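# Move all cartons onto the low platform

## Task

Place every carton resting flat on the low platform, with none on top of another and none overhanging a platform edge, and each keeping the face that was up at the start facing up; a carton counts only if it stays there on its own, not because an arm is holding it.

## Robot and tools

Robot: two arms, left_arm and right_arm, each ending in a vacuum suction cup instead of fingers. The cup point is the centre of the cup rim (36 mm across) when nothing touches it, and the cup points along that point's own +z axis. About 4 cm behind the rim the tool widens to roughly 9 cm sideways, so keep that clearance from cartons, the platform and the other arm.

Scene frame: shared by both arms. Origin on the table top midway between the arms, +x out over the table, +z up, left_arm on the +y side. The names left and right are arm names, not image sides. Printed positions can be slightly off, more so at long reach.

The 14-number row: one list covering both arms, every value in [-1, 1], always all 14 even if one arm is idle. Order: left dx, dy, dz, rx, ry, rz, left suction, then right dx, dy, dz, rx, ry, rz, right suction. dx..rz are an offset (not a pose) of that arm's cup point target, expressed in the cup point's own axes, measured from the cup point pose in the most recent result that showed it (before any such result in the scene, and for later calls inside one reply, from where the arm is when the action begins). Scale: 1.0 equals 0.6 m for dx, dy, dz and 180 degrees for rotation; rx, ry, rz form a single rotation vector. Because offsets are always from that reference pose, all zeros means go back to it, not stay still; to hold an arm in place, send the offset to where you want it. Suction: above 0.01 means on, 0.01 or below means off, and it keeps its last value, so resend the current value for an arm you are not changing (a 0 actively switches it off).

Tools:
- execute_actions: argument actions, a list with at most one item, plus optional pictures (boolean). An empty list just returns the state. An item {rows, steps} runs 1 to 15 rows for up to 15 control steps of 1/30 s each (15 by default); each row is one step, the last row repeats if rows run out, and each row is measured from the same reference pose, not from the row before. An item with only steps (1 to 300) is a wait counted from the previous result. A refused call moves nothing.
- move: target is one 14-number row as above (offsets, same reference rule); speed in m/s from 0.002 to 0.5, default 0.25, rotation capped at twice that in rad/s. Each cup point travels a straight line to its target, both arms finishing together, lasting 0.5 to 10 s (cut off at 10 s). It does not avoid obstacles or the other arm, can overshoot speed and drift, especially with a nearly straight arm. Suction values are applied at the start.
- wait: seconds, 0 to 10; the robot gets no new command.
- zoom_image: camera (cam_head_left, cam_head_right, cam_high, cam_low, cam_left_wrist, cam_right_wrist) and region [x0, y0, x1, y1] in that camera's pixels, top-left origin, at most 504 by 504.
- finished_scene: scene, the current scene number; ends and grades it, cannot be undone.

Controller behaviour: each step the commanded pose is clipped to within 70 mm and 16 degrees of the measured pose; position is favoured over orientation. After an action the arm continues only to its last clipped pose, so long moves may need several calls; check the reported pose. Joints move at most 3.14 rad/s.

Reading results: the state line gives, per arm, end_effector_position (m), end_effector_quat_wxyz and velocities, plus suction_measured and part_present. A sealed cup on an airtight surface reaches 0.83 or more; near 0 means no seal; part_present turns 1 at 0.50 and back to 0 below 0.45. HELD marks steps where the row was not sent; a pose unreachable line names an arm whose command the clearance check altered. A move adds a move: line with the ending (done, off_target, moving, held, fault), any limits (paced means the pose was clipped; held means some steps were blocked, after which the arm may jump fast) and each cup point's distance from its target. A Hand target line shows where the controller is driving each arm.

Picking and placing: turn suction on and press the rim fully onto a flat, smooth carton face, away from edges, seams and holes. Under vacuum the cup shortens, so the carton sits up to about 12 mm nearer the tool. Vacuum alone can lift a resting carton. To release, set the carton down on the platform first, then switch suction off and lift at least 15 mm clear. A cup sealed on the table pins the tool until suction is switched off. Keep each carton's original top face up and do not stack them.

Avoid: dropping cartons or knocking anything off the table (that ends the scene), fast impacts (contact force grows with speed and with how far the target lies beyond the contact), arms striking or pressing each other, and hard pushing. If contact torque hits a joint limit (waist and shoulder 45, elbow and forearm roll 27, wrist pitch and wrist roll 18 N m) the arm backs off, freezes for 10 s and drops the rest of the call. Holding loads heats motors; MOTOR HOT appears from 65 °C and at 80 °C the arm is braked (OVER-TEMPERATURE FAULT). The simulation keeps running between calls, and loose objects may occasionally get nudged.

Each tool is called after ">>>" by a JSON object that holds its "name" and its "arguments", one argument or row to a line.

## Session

>>> {"name": "execute_actions", "arguments": {
  "actions": []
}}

Scene clock: 0.00 s of 8600.00 s.
left_arm: end_effector_position=(+0.4104, +0.4695, +0.2460) suction_measured=0.01 part_present=0 end_effector_quat_wxyz=(+0.004, -0.297, +0.955, +0.001) end_effector_velocity=(+0.000, -0.000, +0.001) end_effector_angular_velocity=(+0.000, -0.001, -0.000) | right_arm: end_effector_position=(+0.3554, -0.3519, +0.2435) suction_measured=0.00 part_present=0 end_effector_quat_wxyz=(-0.001, +0.279, +0.960, -0.000) end_effector_velocity=(+0.000, -0.000, +0.000) end_effector_angular_velocity=(+0.000, -0.000, +0.001)
Joint positions: left_arm=[-0.002 -0.267 -0.932  0.003  1.191  1.83 ] | right_arm=[-0.    -0.267 -0.927 -0.     1.197  2.878]
Joint velocities: left_arm=[-0.    -0.001 -0.    -0.    -0.     0.   ] | right_arm=[-0.     0.    -0.     0.    -0.    -0.001]
Motor temperatures (°C, as the motors report them): left_arm=[39 42 42 41 46 45] | right_arm=[44 43 45 41 40 42]
Hand target (left_arm): +0.410, +0.469, +0.246; +0.004, -0.297, +0.955, +0.001
Hand target (right_arm): +0.355, -0.352, +0.243; -0.001, +0.279, +0.960, -0.000

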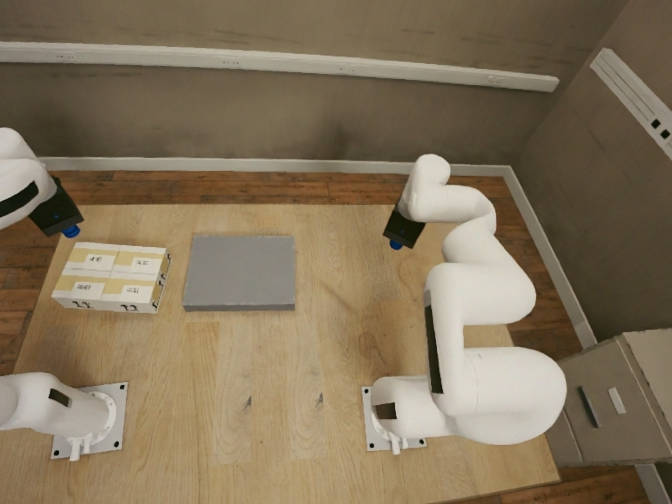

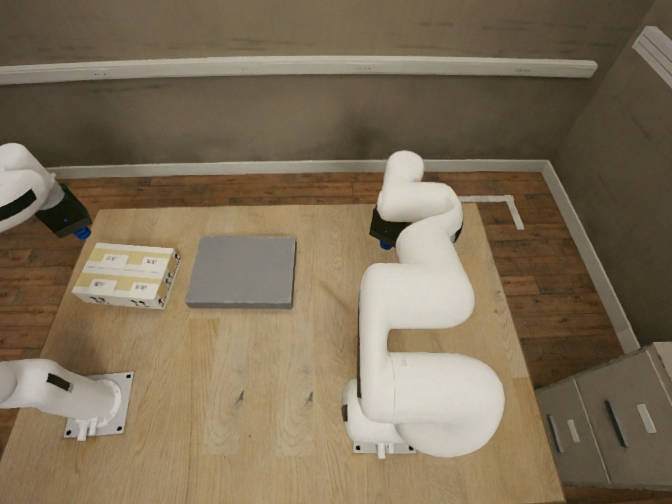

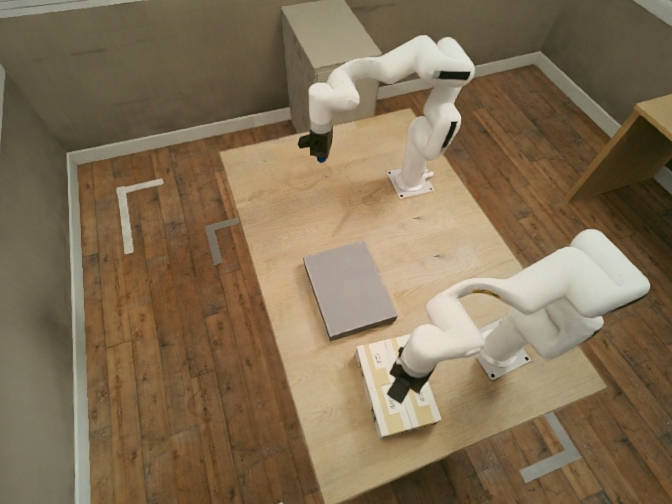

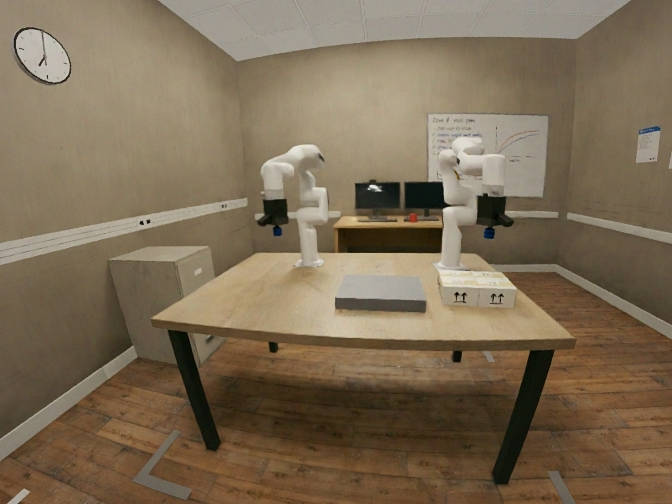

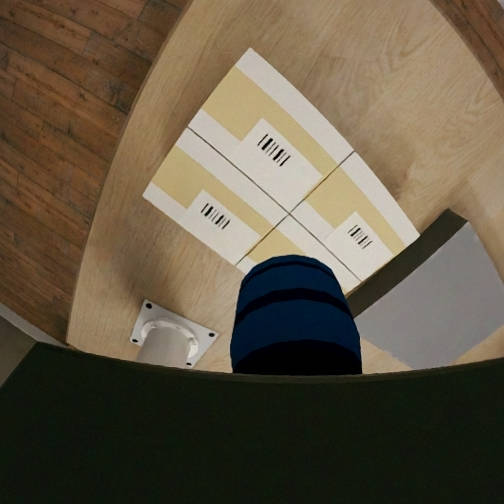

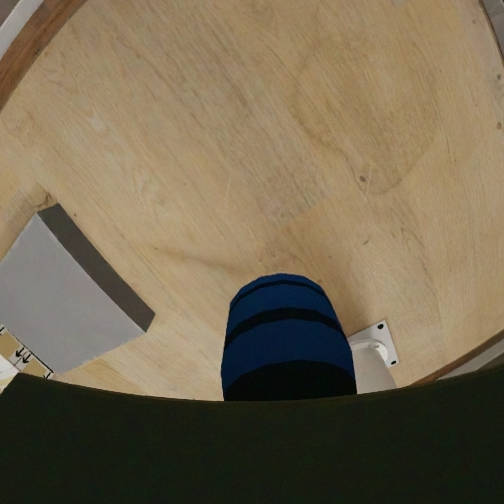

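>>> {"name": "move", "arguments": {
  "target": [0,0,-0.08,0,0,0.192,0,0,0,0,0,0,0,0]
}}

>>> {"name": "move", "arguments": {
  "target": [0.1,-0.1,0,0,0,0,0,0,0,0,0,0,0,0]
}}

Scene clock: 14.43 s of 8600.00 s.
left_arm: end_effector_position=(+0.4100, +0.4695, +0.2939) suction_measured=0.01 part_present=0 end_effector_quat_wxyz=(+0.004, -0.000, +1.000, +0.002) end_effector_velocity=(+0.000, +0.000, +0.002) end_effector_angular_velocity=(-0.000, -0.004, -0.004) | right_arm: end_effector_position=(+0.3554, -0.3519, +0.2435) suction_measured=0.00 part_present=0 end_effector_quat_wxyz=(-0.001, +0.279, +0.960, -0.000) end_effector_velocity=(-0.000, -0.000, -0.000) end_effector_angular_velocity=(+0.000, +0.001, -0.001)
Joint positions: left_arm=[-0.002 -0.282 -1.055  0.004  1.329  2.433] | right_arm=[-0.    -0.267 -0.927 -0.     1.197  2.878]
Joint velocities: left_arm=[ 0.    -0.002 -0.003 -0.001  0.001  0.005] | right_arm=[-0.  0. -0.  0.  0.  0.]
Motor temperatures (°C, as the motors report them): left_arm=[39 42 47 41 46 45] | right_arm=[44 44 49 41 40 42]
Hand target (left_arm): +0.410, +0.470, +0.294; +0.004, +0.000, +1.000, +0.002
Hand target (right_arm): +0.355, -0.352, +0.243; -0.001, +0.279, +0.960, -0.000
Off the commanded pose (left_arm): 0.000 m, 0 deg.
Off the commanded pose (right_arm): 0.000 m, 0 deg.
After step 90, 9.80 s passed at rest.
move: done

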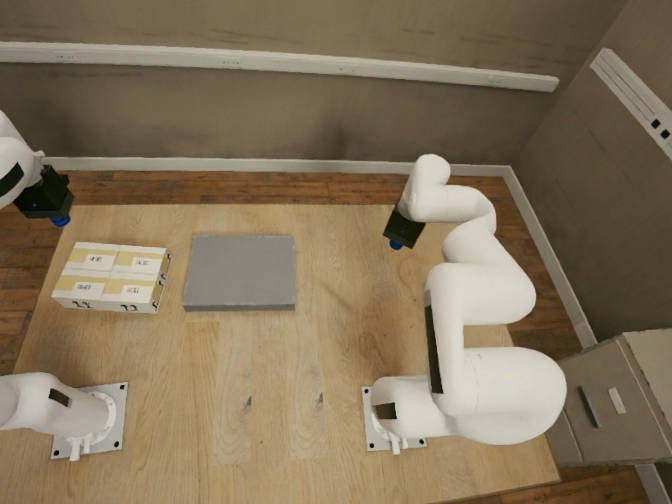

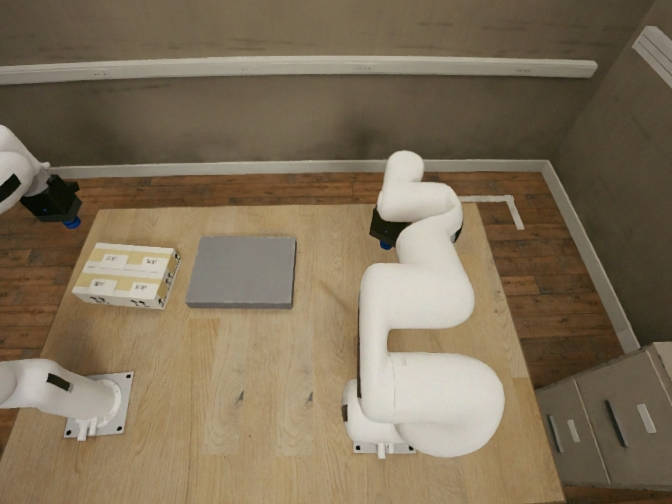

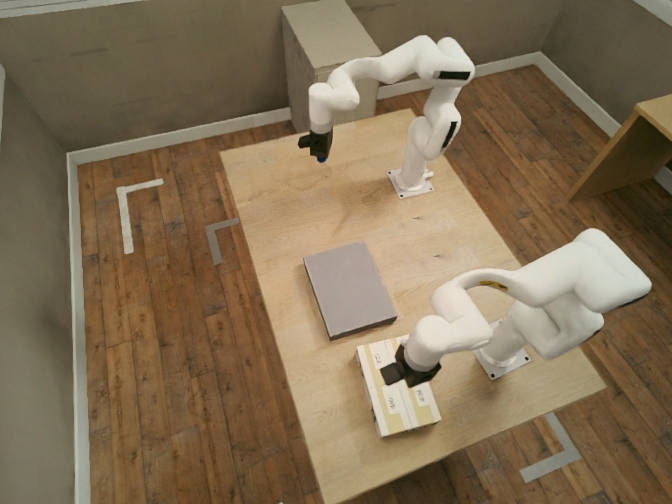

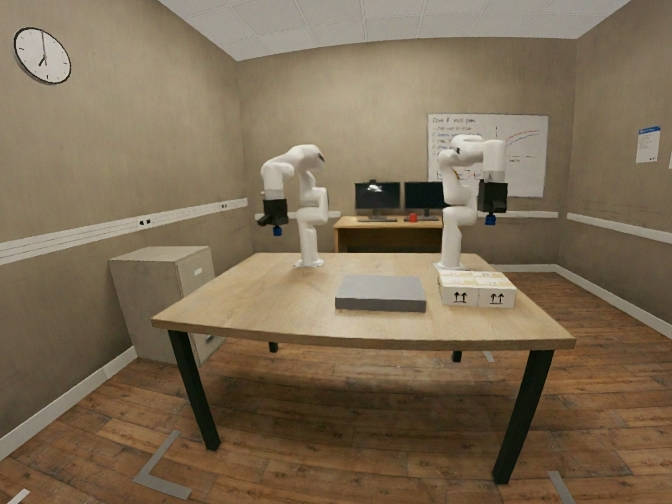

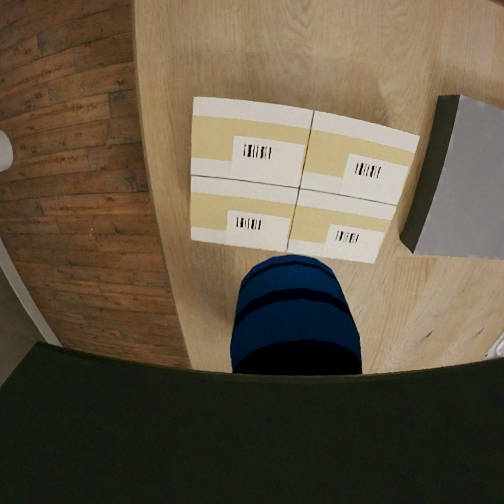

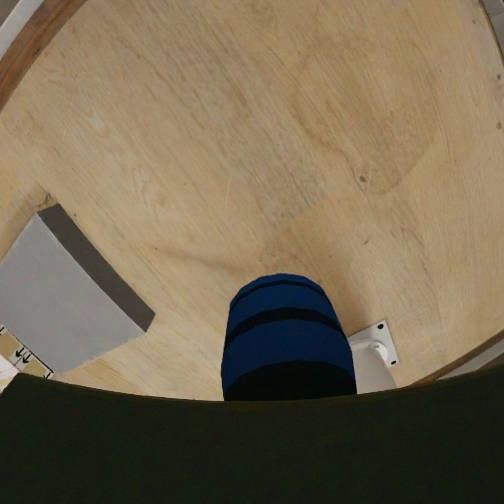

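Scene clock: 15.27 s of 8600.00 s.
left_arm: end_effector_position=(+0.3502, +0.4096, +0.2936) suction_measured=0.01 part_present=0 end_effector_quat_wxyz=(+0.004, -0.000, +1.000, +0.001) end_effector_velocity=(-0.001, -0.001, +0.001) end_effector_angular_velocity=(+0.000, -0.001, +0.001) | right_arm: end_effector_position=(+0.3554, -0.3519, +0.2435) suction_measured=0.00 part_present=0 end_effector_quat_wxyz=(-0.001, +0.279, +0.960, -0.000) end_effector_velocity=(+0.000, +0.000, -0.000) end_effector_angular_velocity=(+0.000, -0.001, -0.000)
Joint positions: left_arm=[-0.164 -0.493 -0.878  0.003  1.364  2.271] | right_arm=[-0.    -0.267 -0.927 -0.     1.197  2.878]
Joint velocities: left_arm=[-0.002 -0.004  0.002  0.     0.002 -0.004] | right_arm=[ 0.     0.    -0.     0.    -0.001  0.001]
Motor temperatures (°C, as the motors report them): left_arm=[39 42 47 41 46 45] | right_arm=[44 44 50 41 40 42]
Hand target (left_arm): +0.350, +0.409, +0.294; +0.004, -0.000, +1.000, +0.001
Hand target (right_arm): +0.355, -0.352, +0.243; -0.001, +0.279, +0.960, -0.000
Off the commanded pose (left_arm): 0.000 m, 0 deg.
Off the commanded pose (right_arm): 0.000 m, 0 deg.
move: done

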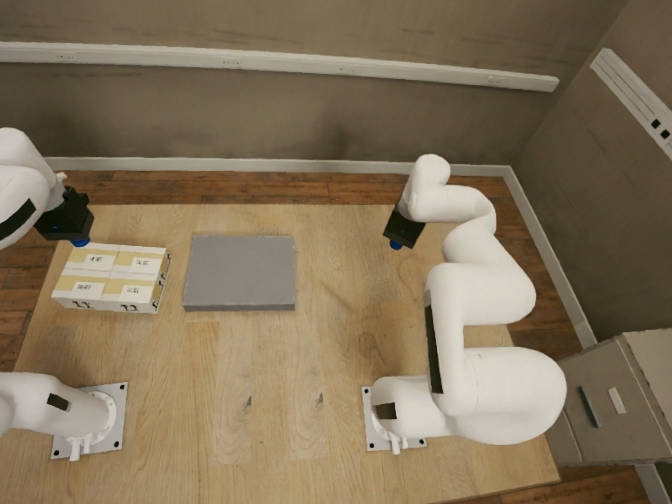

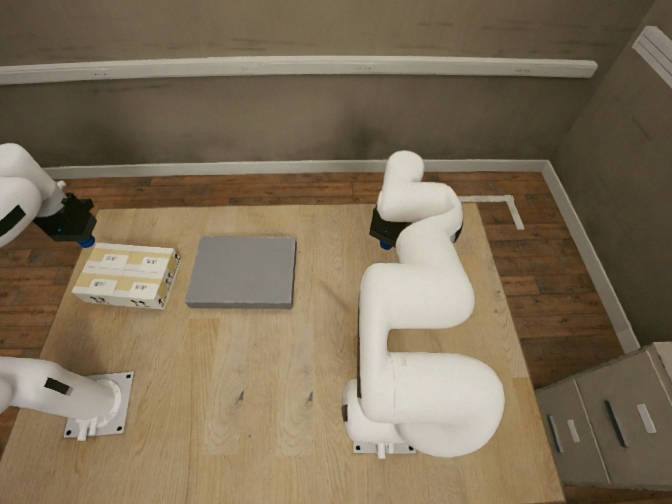

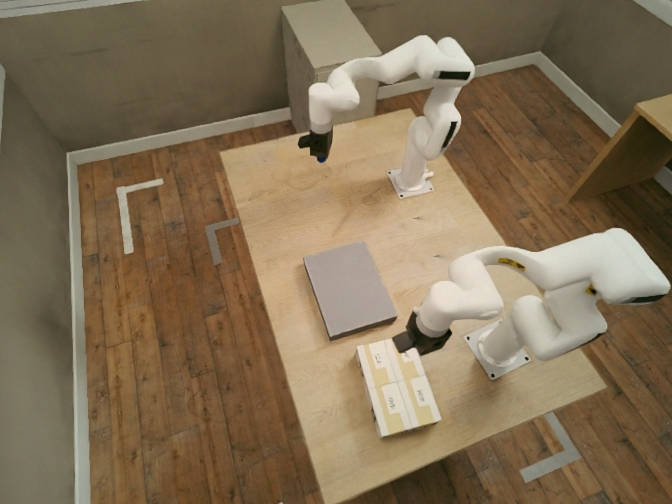

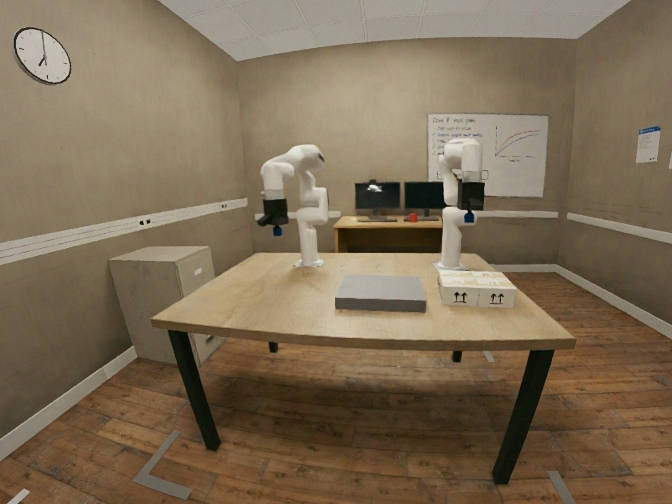

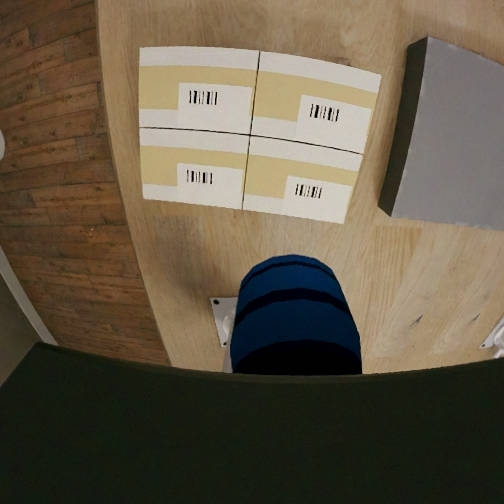

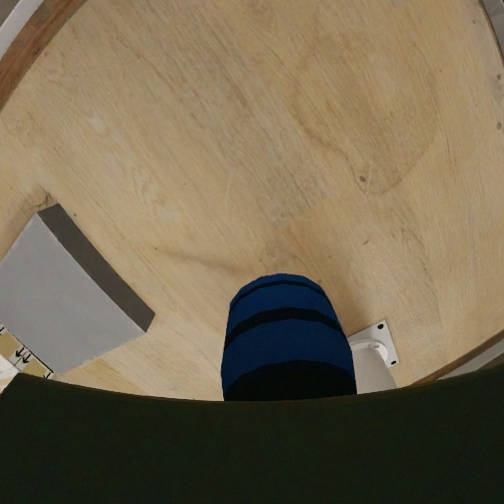

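>>> {"name": "move", "arguments": {
  "target": [-0.215,-0.06,0.25,0,0,0.035,0,0,0,0,0,0,0,0]
}}

Scene clock: 25.07 s of 8600.00 s.
left_arm: end_effector_position=(+0.4800, +0.3730, +0.1443) suction_measured=0.01 part_present=0 end_effector_quat_wxyz=(+0.004, +0.055, +0.998, +0.001) end_effector_velocity=(-0.002, +0.000, -0.004) end_effector_angular_velocity=(+0.001, +0.009, -0.000) | right_arm: end_effector_position=(+0.3554, -0.3519, +0.2435) suction_measured=0.00 part_present=0 end_effector_quat_wxyz=(-0.001, +0.279, +0.960, -0.000) end_effector_velocity=(+0.000, -0.000, +0.000) end_effector_angular_velocity=(-0.000, -0.000, +0.000)
Joint positions: left_arm=[-0.217  0.081 -1.005  0.003  0.915  2.327] | right_arm=[-0.    -0.267 -0.927 -0.     1.197  2.878]
Joint velocities: left_arm=[-0.     0.007  0.003 -0.    -0.001  0.   ] | right_arm=[ 0. -0.  0. -0. -0. -0.]
Motor temperatures (°C, as the motors report them): left_arm=[39 42 48 41 46 45] | right_arm=[44 44 51 41 40 42]
Hand target (left_arm): +0.480, +0.373, +0.144; +0.004, +0.055, +0.998, +0.001
Hand target (right_arm): +0.355, -0.352, +0.243; -0.001, +0.279, +0.960, -0.000
Off the commanded pose (left_arm): 0.001 m, 0 deg.
Off the commanded pose (right_arm): 0.000 m, 0 deg.
After step 90, 5.47 s passed at rest.
move: done

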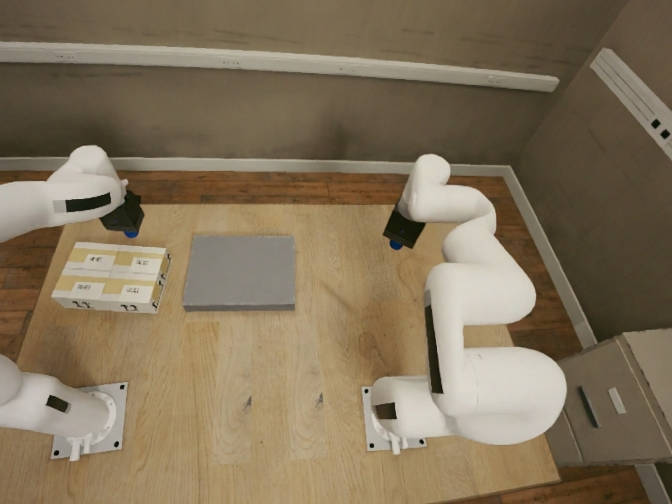

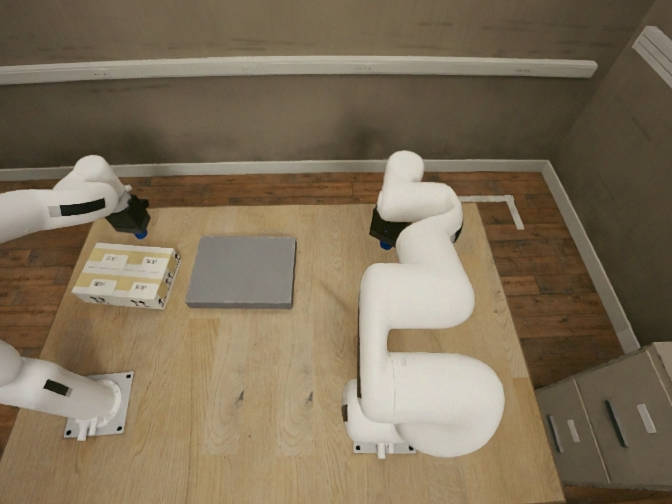

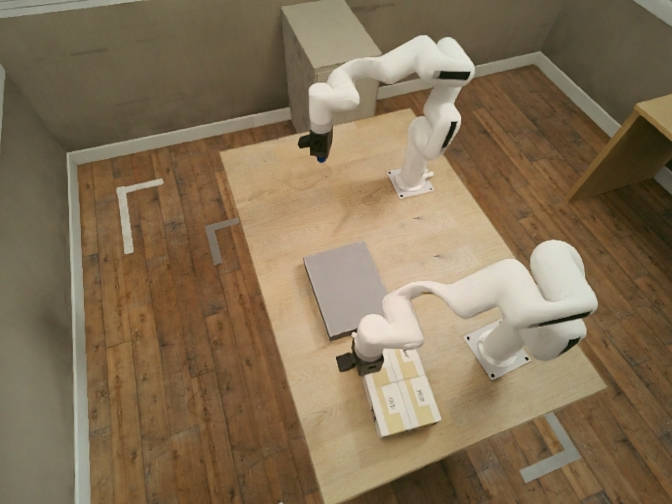

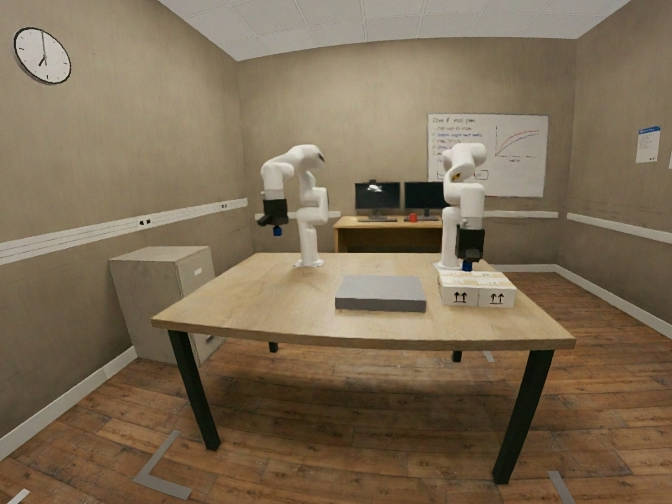

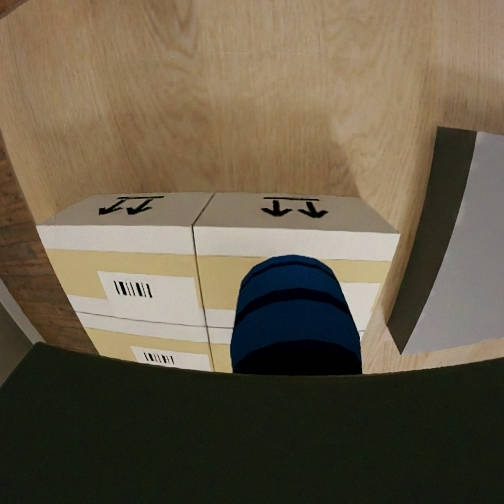

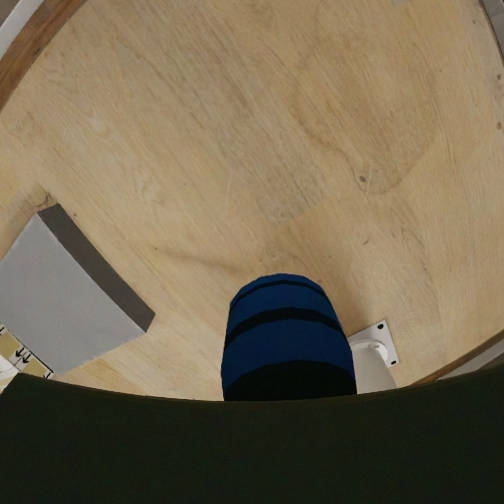

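>>> {"name": "move", "arguments": {
  "target": [-0.015,0,0.095,0,0,0,1,0,0,0,0,0,0,0],
  "speed": 0.06
}}

Scene clock: 29.43 s of 8600.00 s.
left_arm: end_effector_position=(+0.4894, +0.3718, +0.0875) suction_measured=0.01 part_present=0 end_effector_quat_wxyz=(+0.005, +0.055, +0.998, +0.001) end_effector_velocity=(+0.001, -0.001, +0.001) end_effector_angular_velocity=(-0.001, -0.004, -0.001) | right_arm: end_effector_position=(+0.3554, -0.3519, +0.2435) suction_measured=0.00 part_present=0 end_effector_quat_wxyz=(-0.001, +0.279, +0.960, -0.000) end_effector_velocity=(-0.000, -0.000, -0.000) end_effector_angular_velocity=(-0.000, +0.001, -0.000)
Joint positions: left_arm=[-0.217  0.205 -0.982  0.003  0.768  2.328] | right_arm=[-0.    -0.267 -0.927 -0.     1.197  2.878]
Joint velocities: left_arm=[-0.001  0.    -0.002  0.    -0.003  0.   ] | right_arm=[-0. -0.  0. -0.  0.  0.]
Motor temperatures (°C, as the motors report them): left_arm=[39 42 49 41 46 45] | right_arm=[44 44 51 41 40 42]
Hand target (left_arm): +0.489, +0.372, +0.087; +0.004, +0.055, +0.998, +0.001
Hand target (right_arm): +0.355, -0.352, +0.243; -0.001, +0.279, +0.960, -0.000
Off the commanded pose (left_arm): 0.000 m, 0 deg.
Off the commanded pose (right_arm): 0.000 m, 0 deg.
After step 90, 0.10 s passed at rest.
move: done

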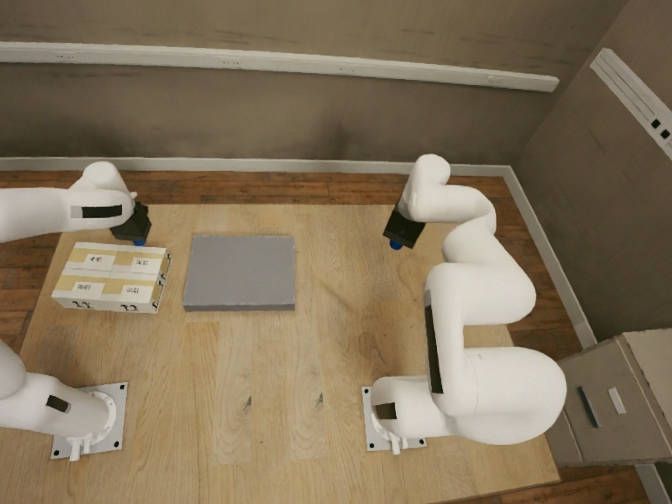

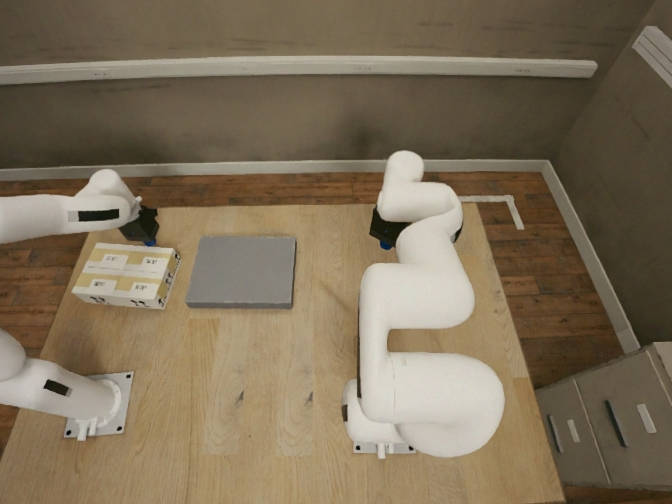

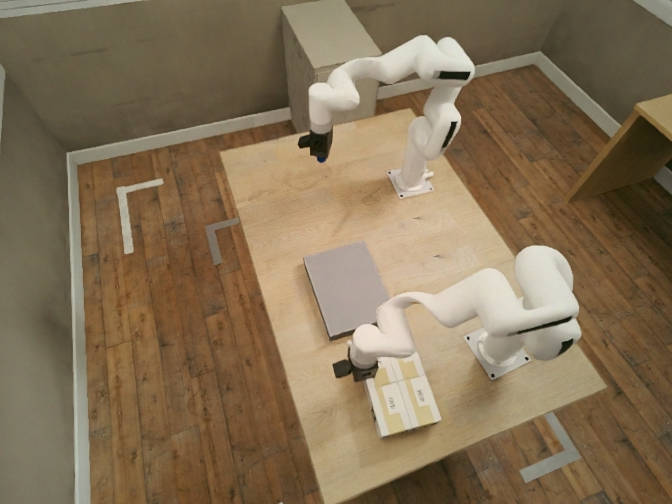

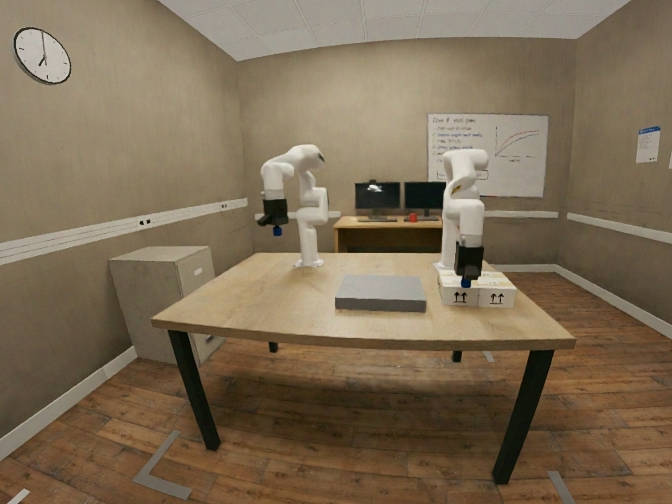

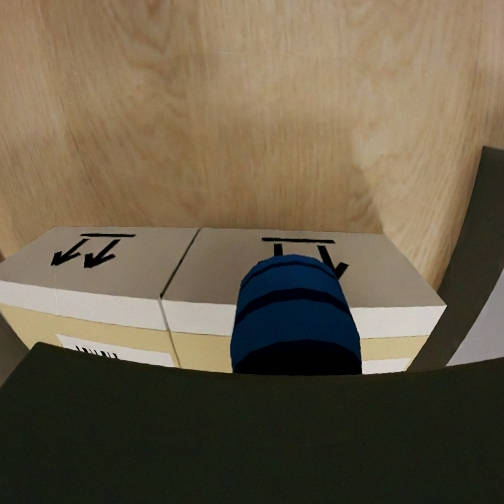

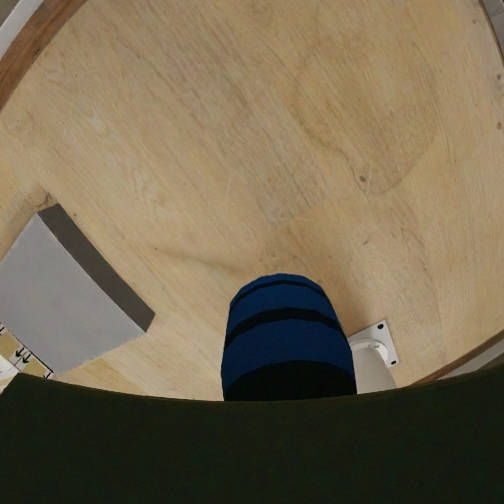

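>>> {"name": "move", "arguments": {
  "target": [0.035,-0.004,0,0,0,0,1,0,0,0,0,0,0,0],
  "speed": 0.06
}}

Scene clock: 36.77 s of 8600.00 s.
left_arm: end_effector_position=(+0.4685, +0.3717, +0.0875) suction_measured=0.01 part_present=0 end_effector_quat_wxyz=(+0.005, +0.055, +0.998, +0.001) end_effector_velocity=(-0.001, +0.000, -0.000) end_effector_angular_velocity=(+0.000, +0.001, +0.000) | right_arm: end_effector_position=(+0.3554, -0.3519, +0.2435) suction_measured=0.00 part_present=0 end_effector_quat_wxyz=(-0.001, +0.279, +0.960, -0.000) end_effector_velocity=(+0.000, -0.000, -0.000) end_effector_angular_velocity=(-0.000, -0.001, -0.000)
Joint positions: left_arm=[-0.223  0.143 -0.899  0.003  0.746  2.321] | right_arm=[-0.    -0.267 -0.927 -0.     1.197  2.878]
Joint velocities: left_arm=[-0.    -0.001  0.003  0.    -0.    -0.   ] | right_arm=[-0.     0.     0.    -0.    -0.001  0.   ]
Motor temperatures (°C, as the motors report them): left_arm=[39 43 49 41 46 45] | right_arm=[44 44 52 41 40 42]
Hand target (left_arm): +0.468, +0.372, +0.087; +0.005, +0.055, +0.998, +0.001
Hand target (right_arm): +0.355, -0.352, +0.243; -0.001, +0.279, +0.960, -0.000
Off the commanded pose (left_arm): 0.000 m, 0 deg.
Off the commanded pose (right_arm): 0.000 m, 0 deg.
After step 90, 3.57 s passed at rest.
move: done

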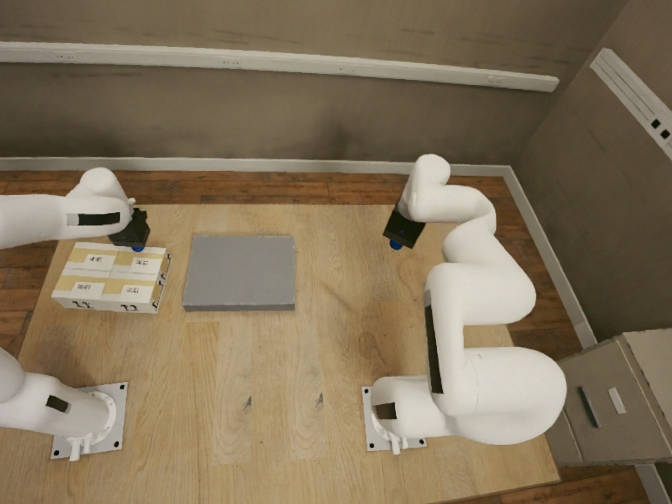

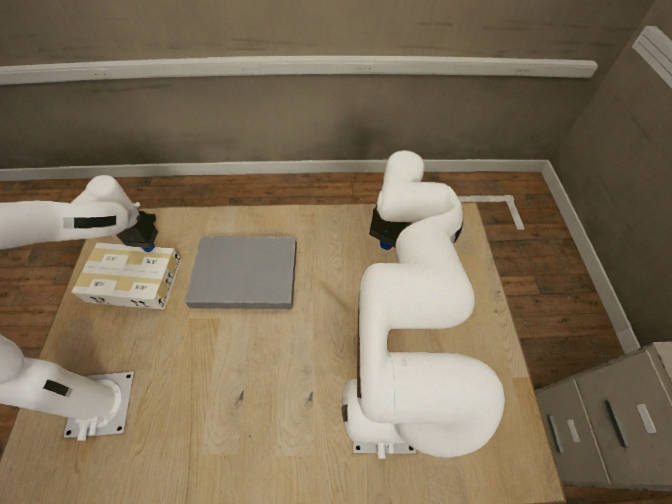

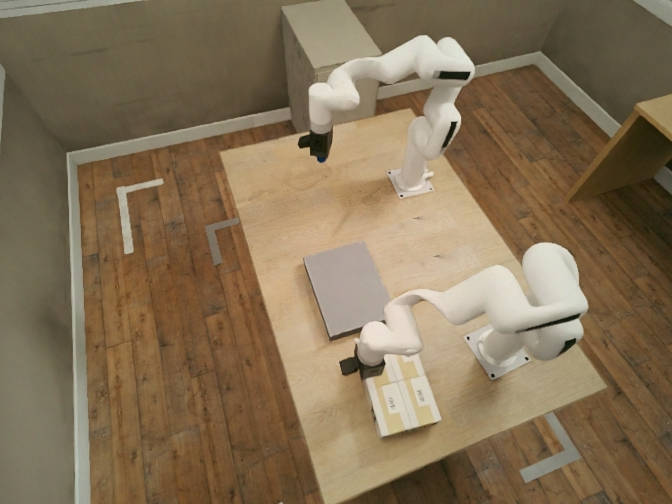

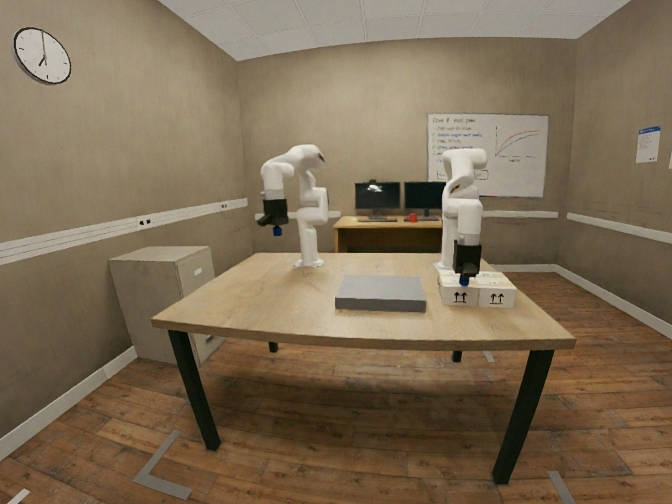

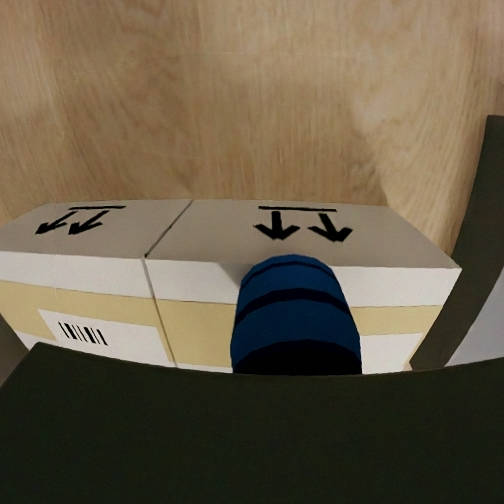

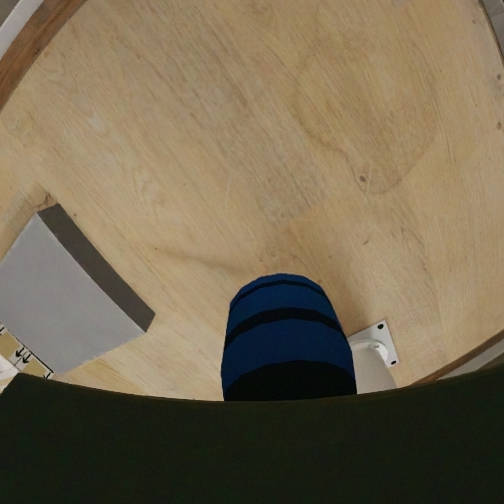

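>>> {"name": "move", "arguments": {
  "target": [0.034,-0.004,0,0,0,0,1,0,0,0,0,0,0,0],
  "speed": 0.06
}}

>>> {"name": "move", "arguments": {
  "target": [0,0,0.035,0,0,0,1,0,0,0,0,0,0,0],
  "speed": 0.02
}}

Scene clock: 42.47 s of 8600.00 s.
left_arm: end_effector_position=(+0.4481, +0.3716, +0.0874) suction_measured=0.01 part_present=0 end_effector_quat_wxyz=(+0.005, +0.055, +0.998, +0.001) end_effector_velocity=(-0.001, +0.000, -0.001) end_effector_angular_velocity=(+0.000, +0.002, -0.000) | right_arm: end_effector_position=(+0.3554, -0.3519, +0.2435) suction_measured=0.00 part_present=0 end_effector_quat_wxyz=(-0.001, +0.279, +0.960, -0.000) end_effector_velocity=(+0.000, +0.000, +0.000) end_effector_angular_velocity=(+0.000, -0.001, +0.001)
Joint positions: left_arm=[-0.23   0.083 -0.821  0.003  0.728  2.315] | right_arm=[-0.    -0.267 -0.927 -0.     1.197  2.878]
Joint velocities: left_arm=[-0.     0.     0.002  0.    -0.    -0.   ] | right_arm=[ 0.    -0.    -0.     0.    -0.    -0.001]
Motor temperatures (°C, as the motors report them): left_arm=[39 43 49 41 47 45] | right_arm=[44 44 52 41 40 42]
Hand target (left_arm): +0.448, +0.372, +0.087; +0.005, +0.055, +0.998, +0.001
Hand target (right_arm): +0.355, -0.352, +0.243; -0.001, +0.279, +0.960, -0.000
Off the commanded pose (left_arm): 0.000 m, 0 deg.
Off the commanded pose (right_arm): 0.000 m, 0 deg.
After step 90, 1.93 s passed at rest.
move: done

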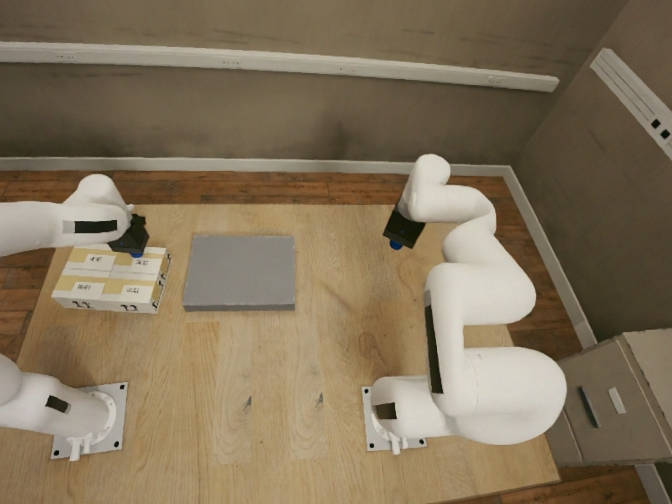

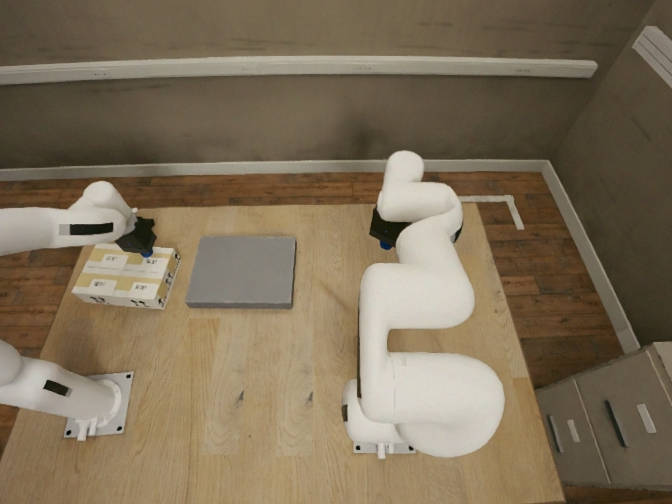

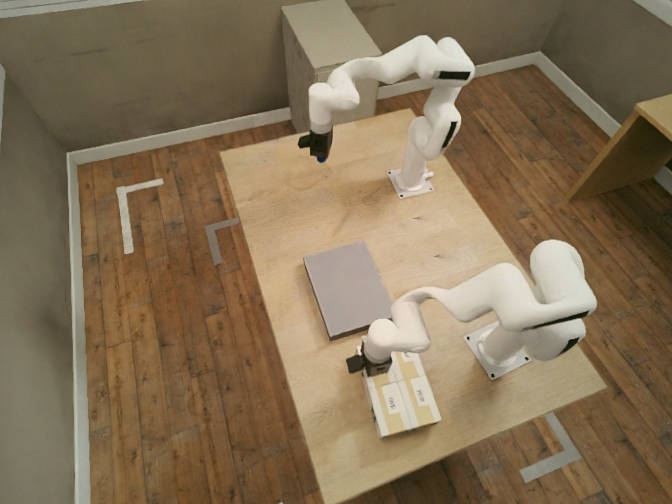

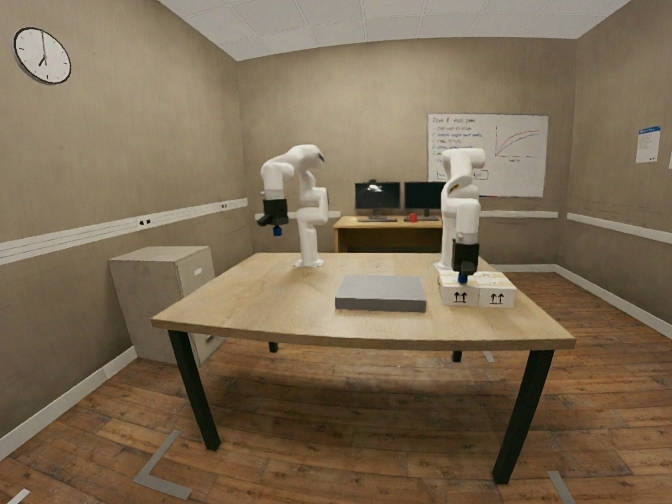

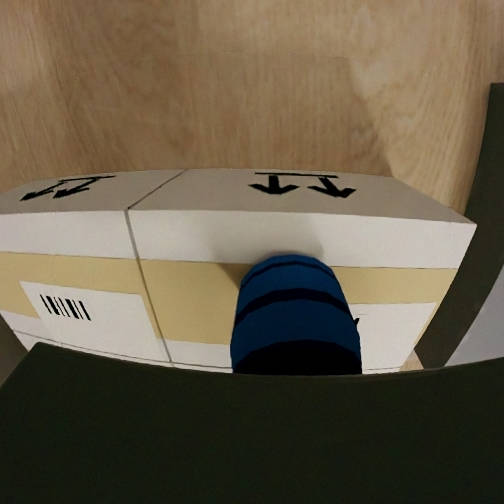

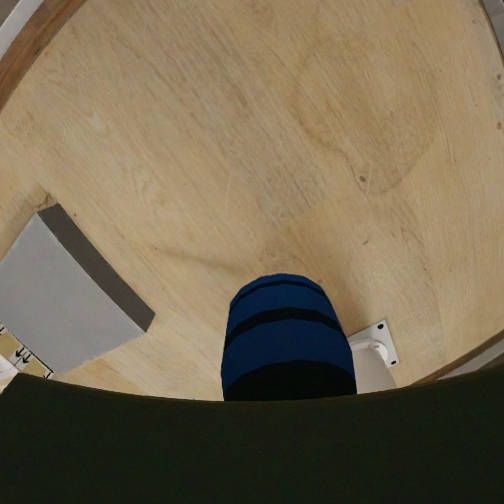

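Scene clock: 43.77 s of 8600.00 s.
left_arm: end_effector_position=(+0.4482, +0.3715, +0.0665) suction_measured=1.00 part_present=1 end_effector_quat_wxyz=(+0.005, +0.055, +0.998, +0.001) end_effector_velocity=(+0.002, -0.000, +0.001) end_effector_angular_velocity=(-0.001, -0.006, +0.000) | right_arm: end_effector_position=(+0.3554, -0.3519, +0.2435) suction_measured=0.00 part_present=0 end_effector_quat_wxyz=(-0.001, +0.279, +0.960, -0.000) end_effector_velocity=(-0.000, +0.000, -0.000) end_effector_angular_velocity=(+0.000, +0.001, -0.001)
Joint positions: left_arm=[-0.23   0.13  -0.807  0.003  0.667  2.315] | right_arm=[-0.    -0.267 -0.927 -0.     1.197  2.878]
Joint velocities: left_arm=[ 0.    -0.001 -0.002 -0.    -0.003  0.   ] | right_arm=[-0.     0.     0.     0.     0.     0.001]
Motor temperatures (°C, as the motors report them): left_arm=[39 43 49 41 47 45] | right_arm=[44 44 52 41 40 42]
Hand target (left_arm): +0.448, +0.371, +0.066; +0.005, +0.055, +0.998, +0.001
Hand target (right_arm): +0.355, -0.352, +0.243; -0.001, +0.279, +0.960, -0.000
Off the commanded pose (left_arm): 0.000 m, 0 deg.
Off the commanded pose (right_arm): 0.000 m, 0 deg.
move: done

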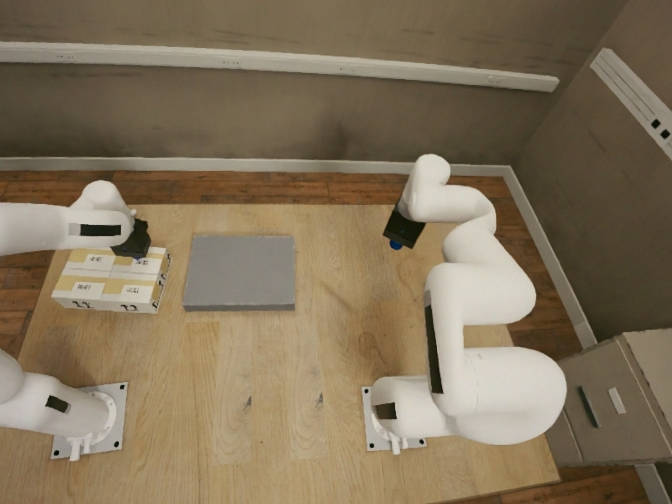

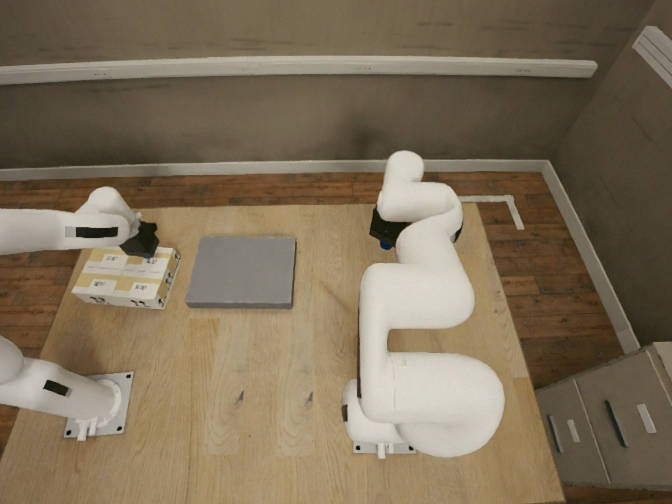

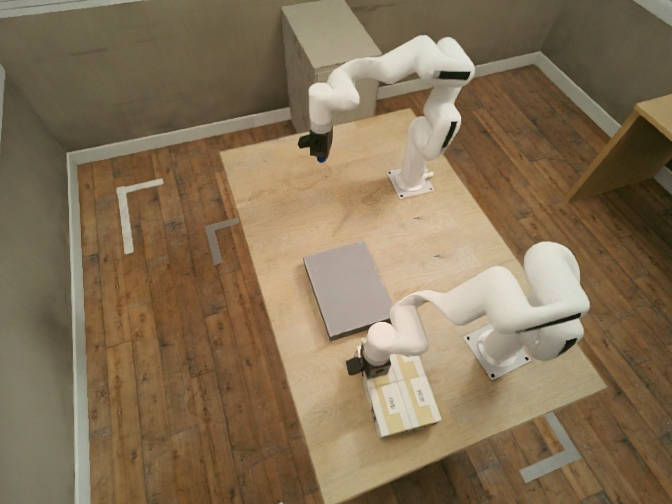

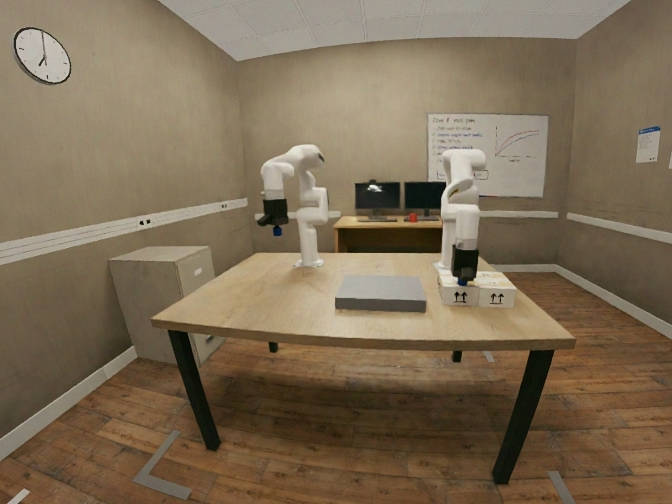

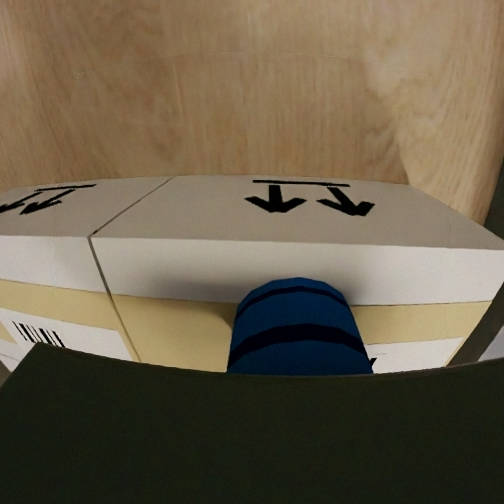

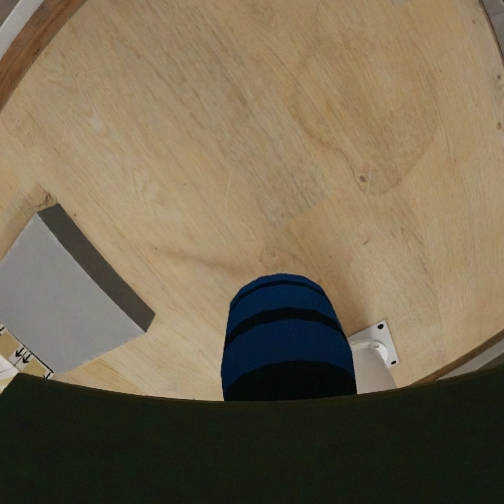

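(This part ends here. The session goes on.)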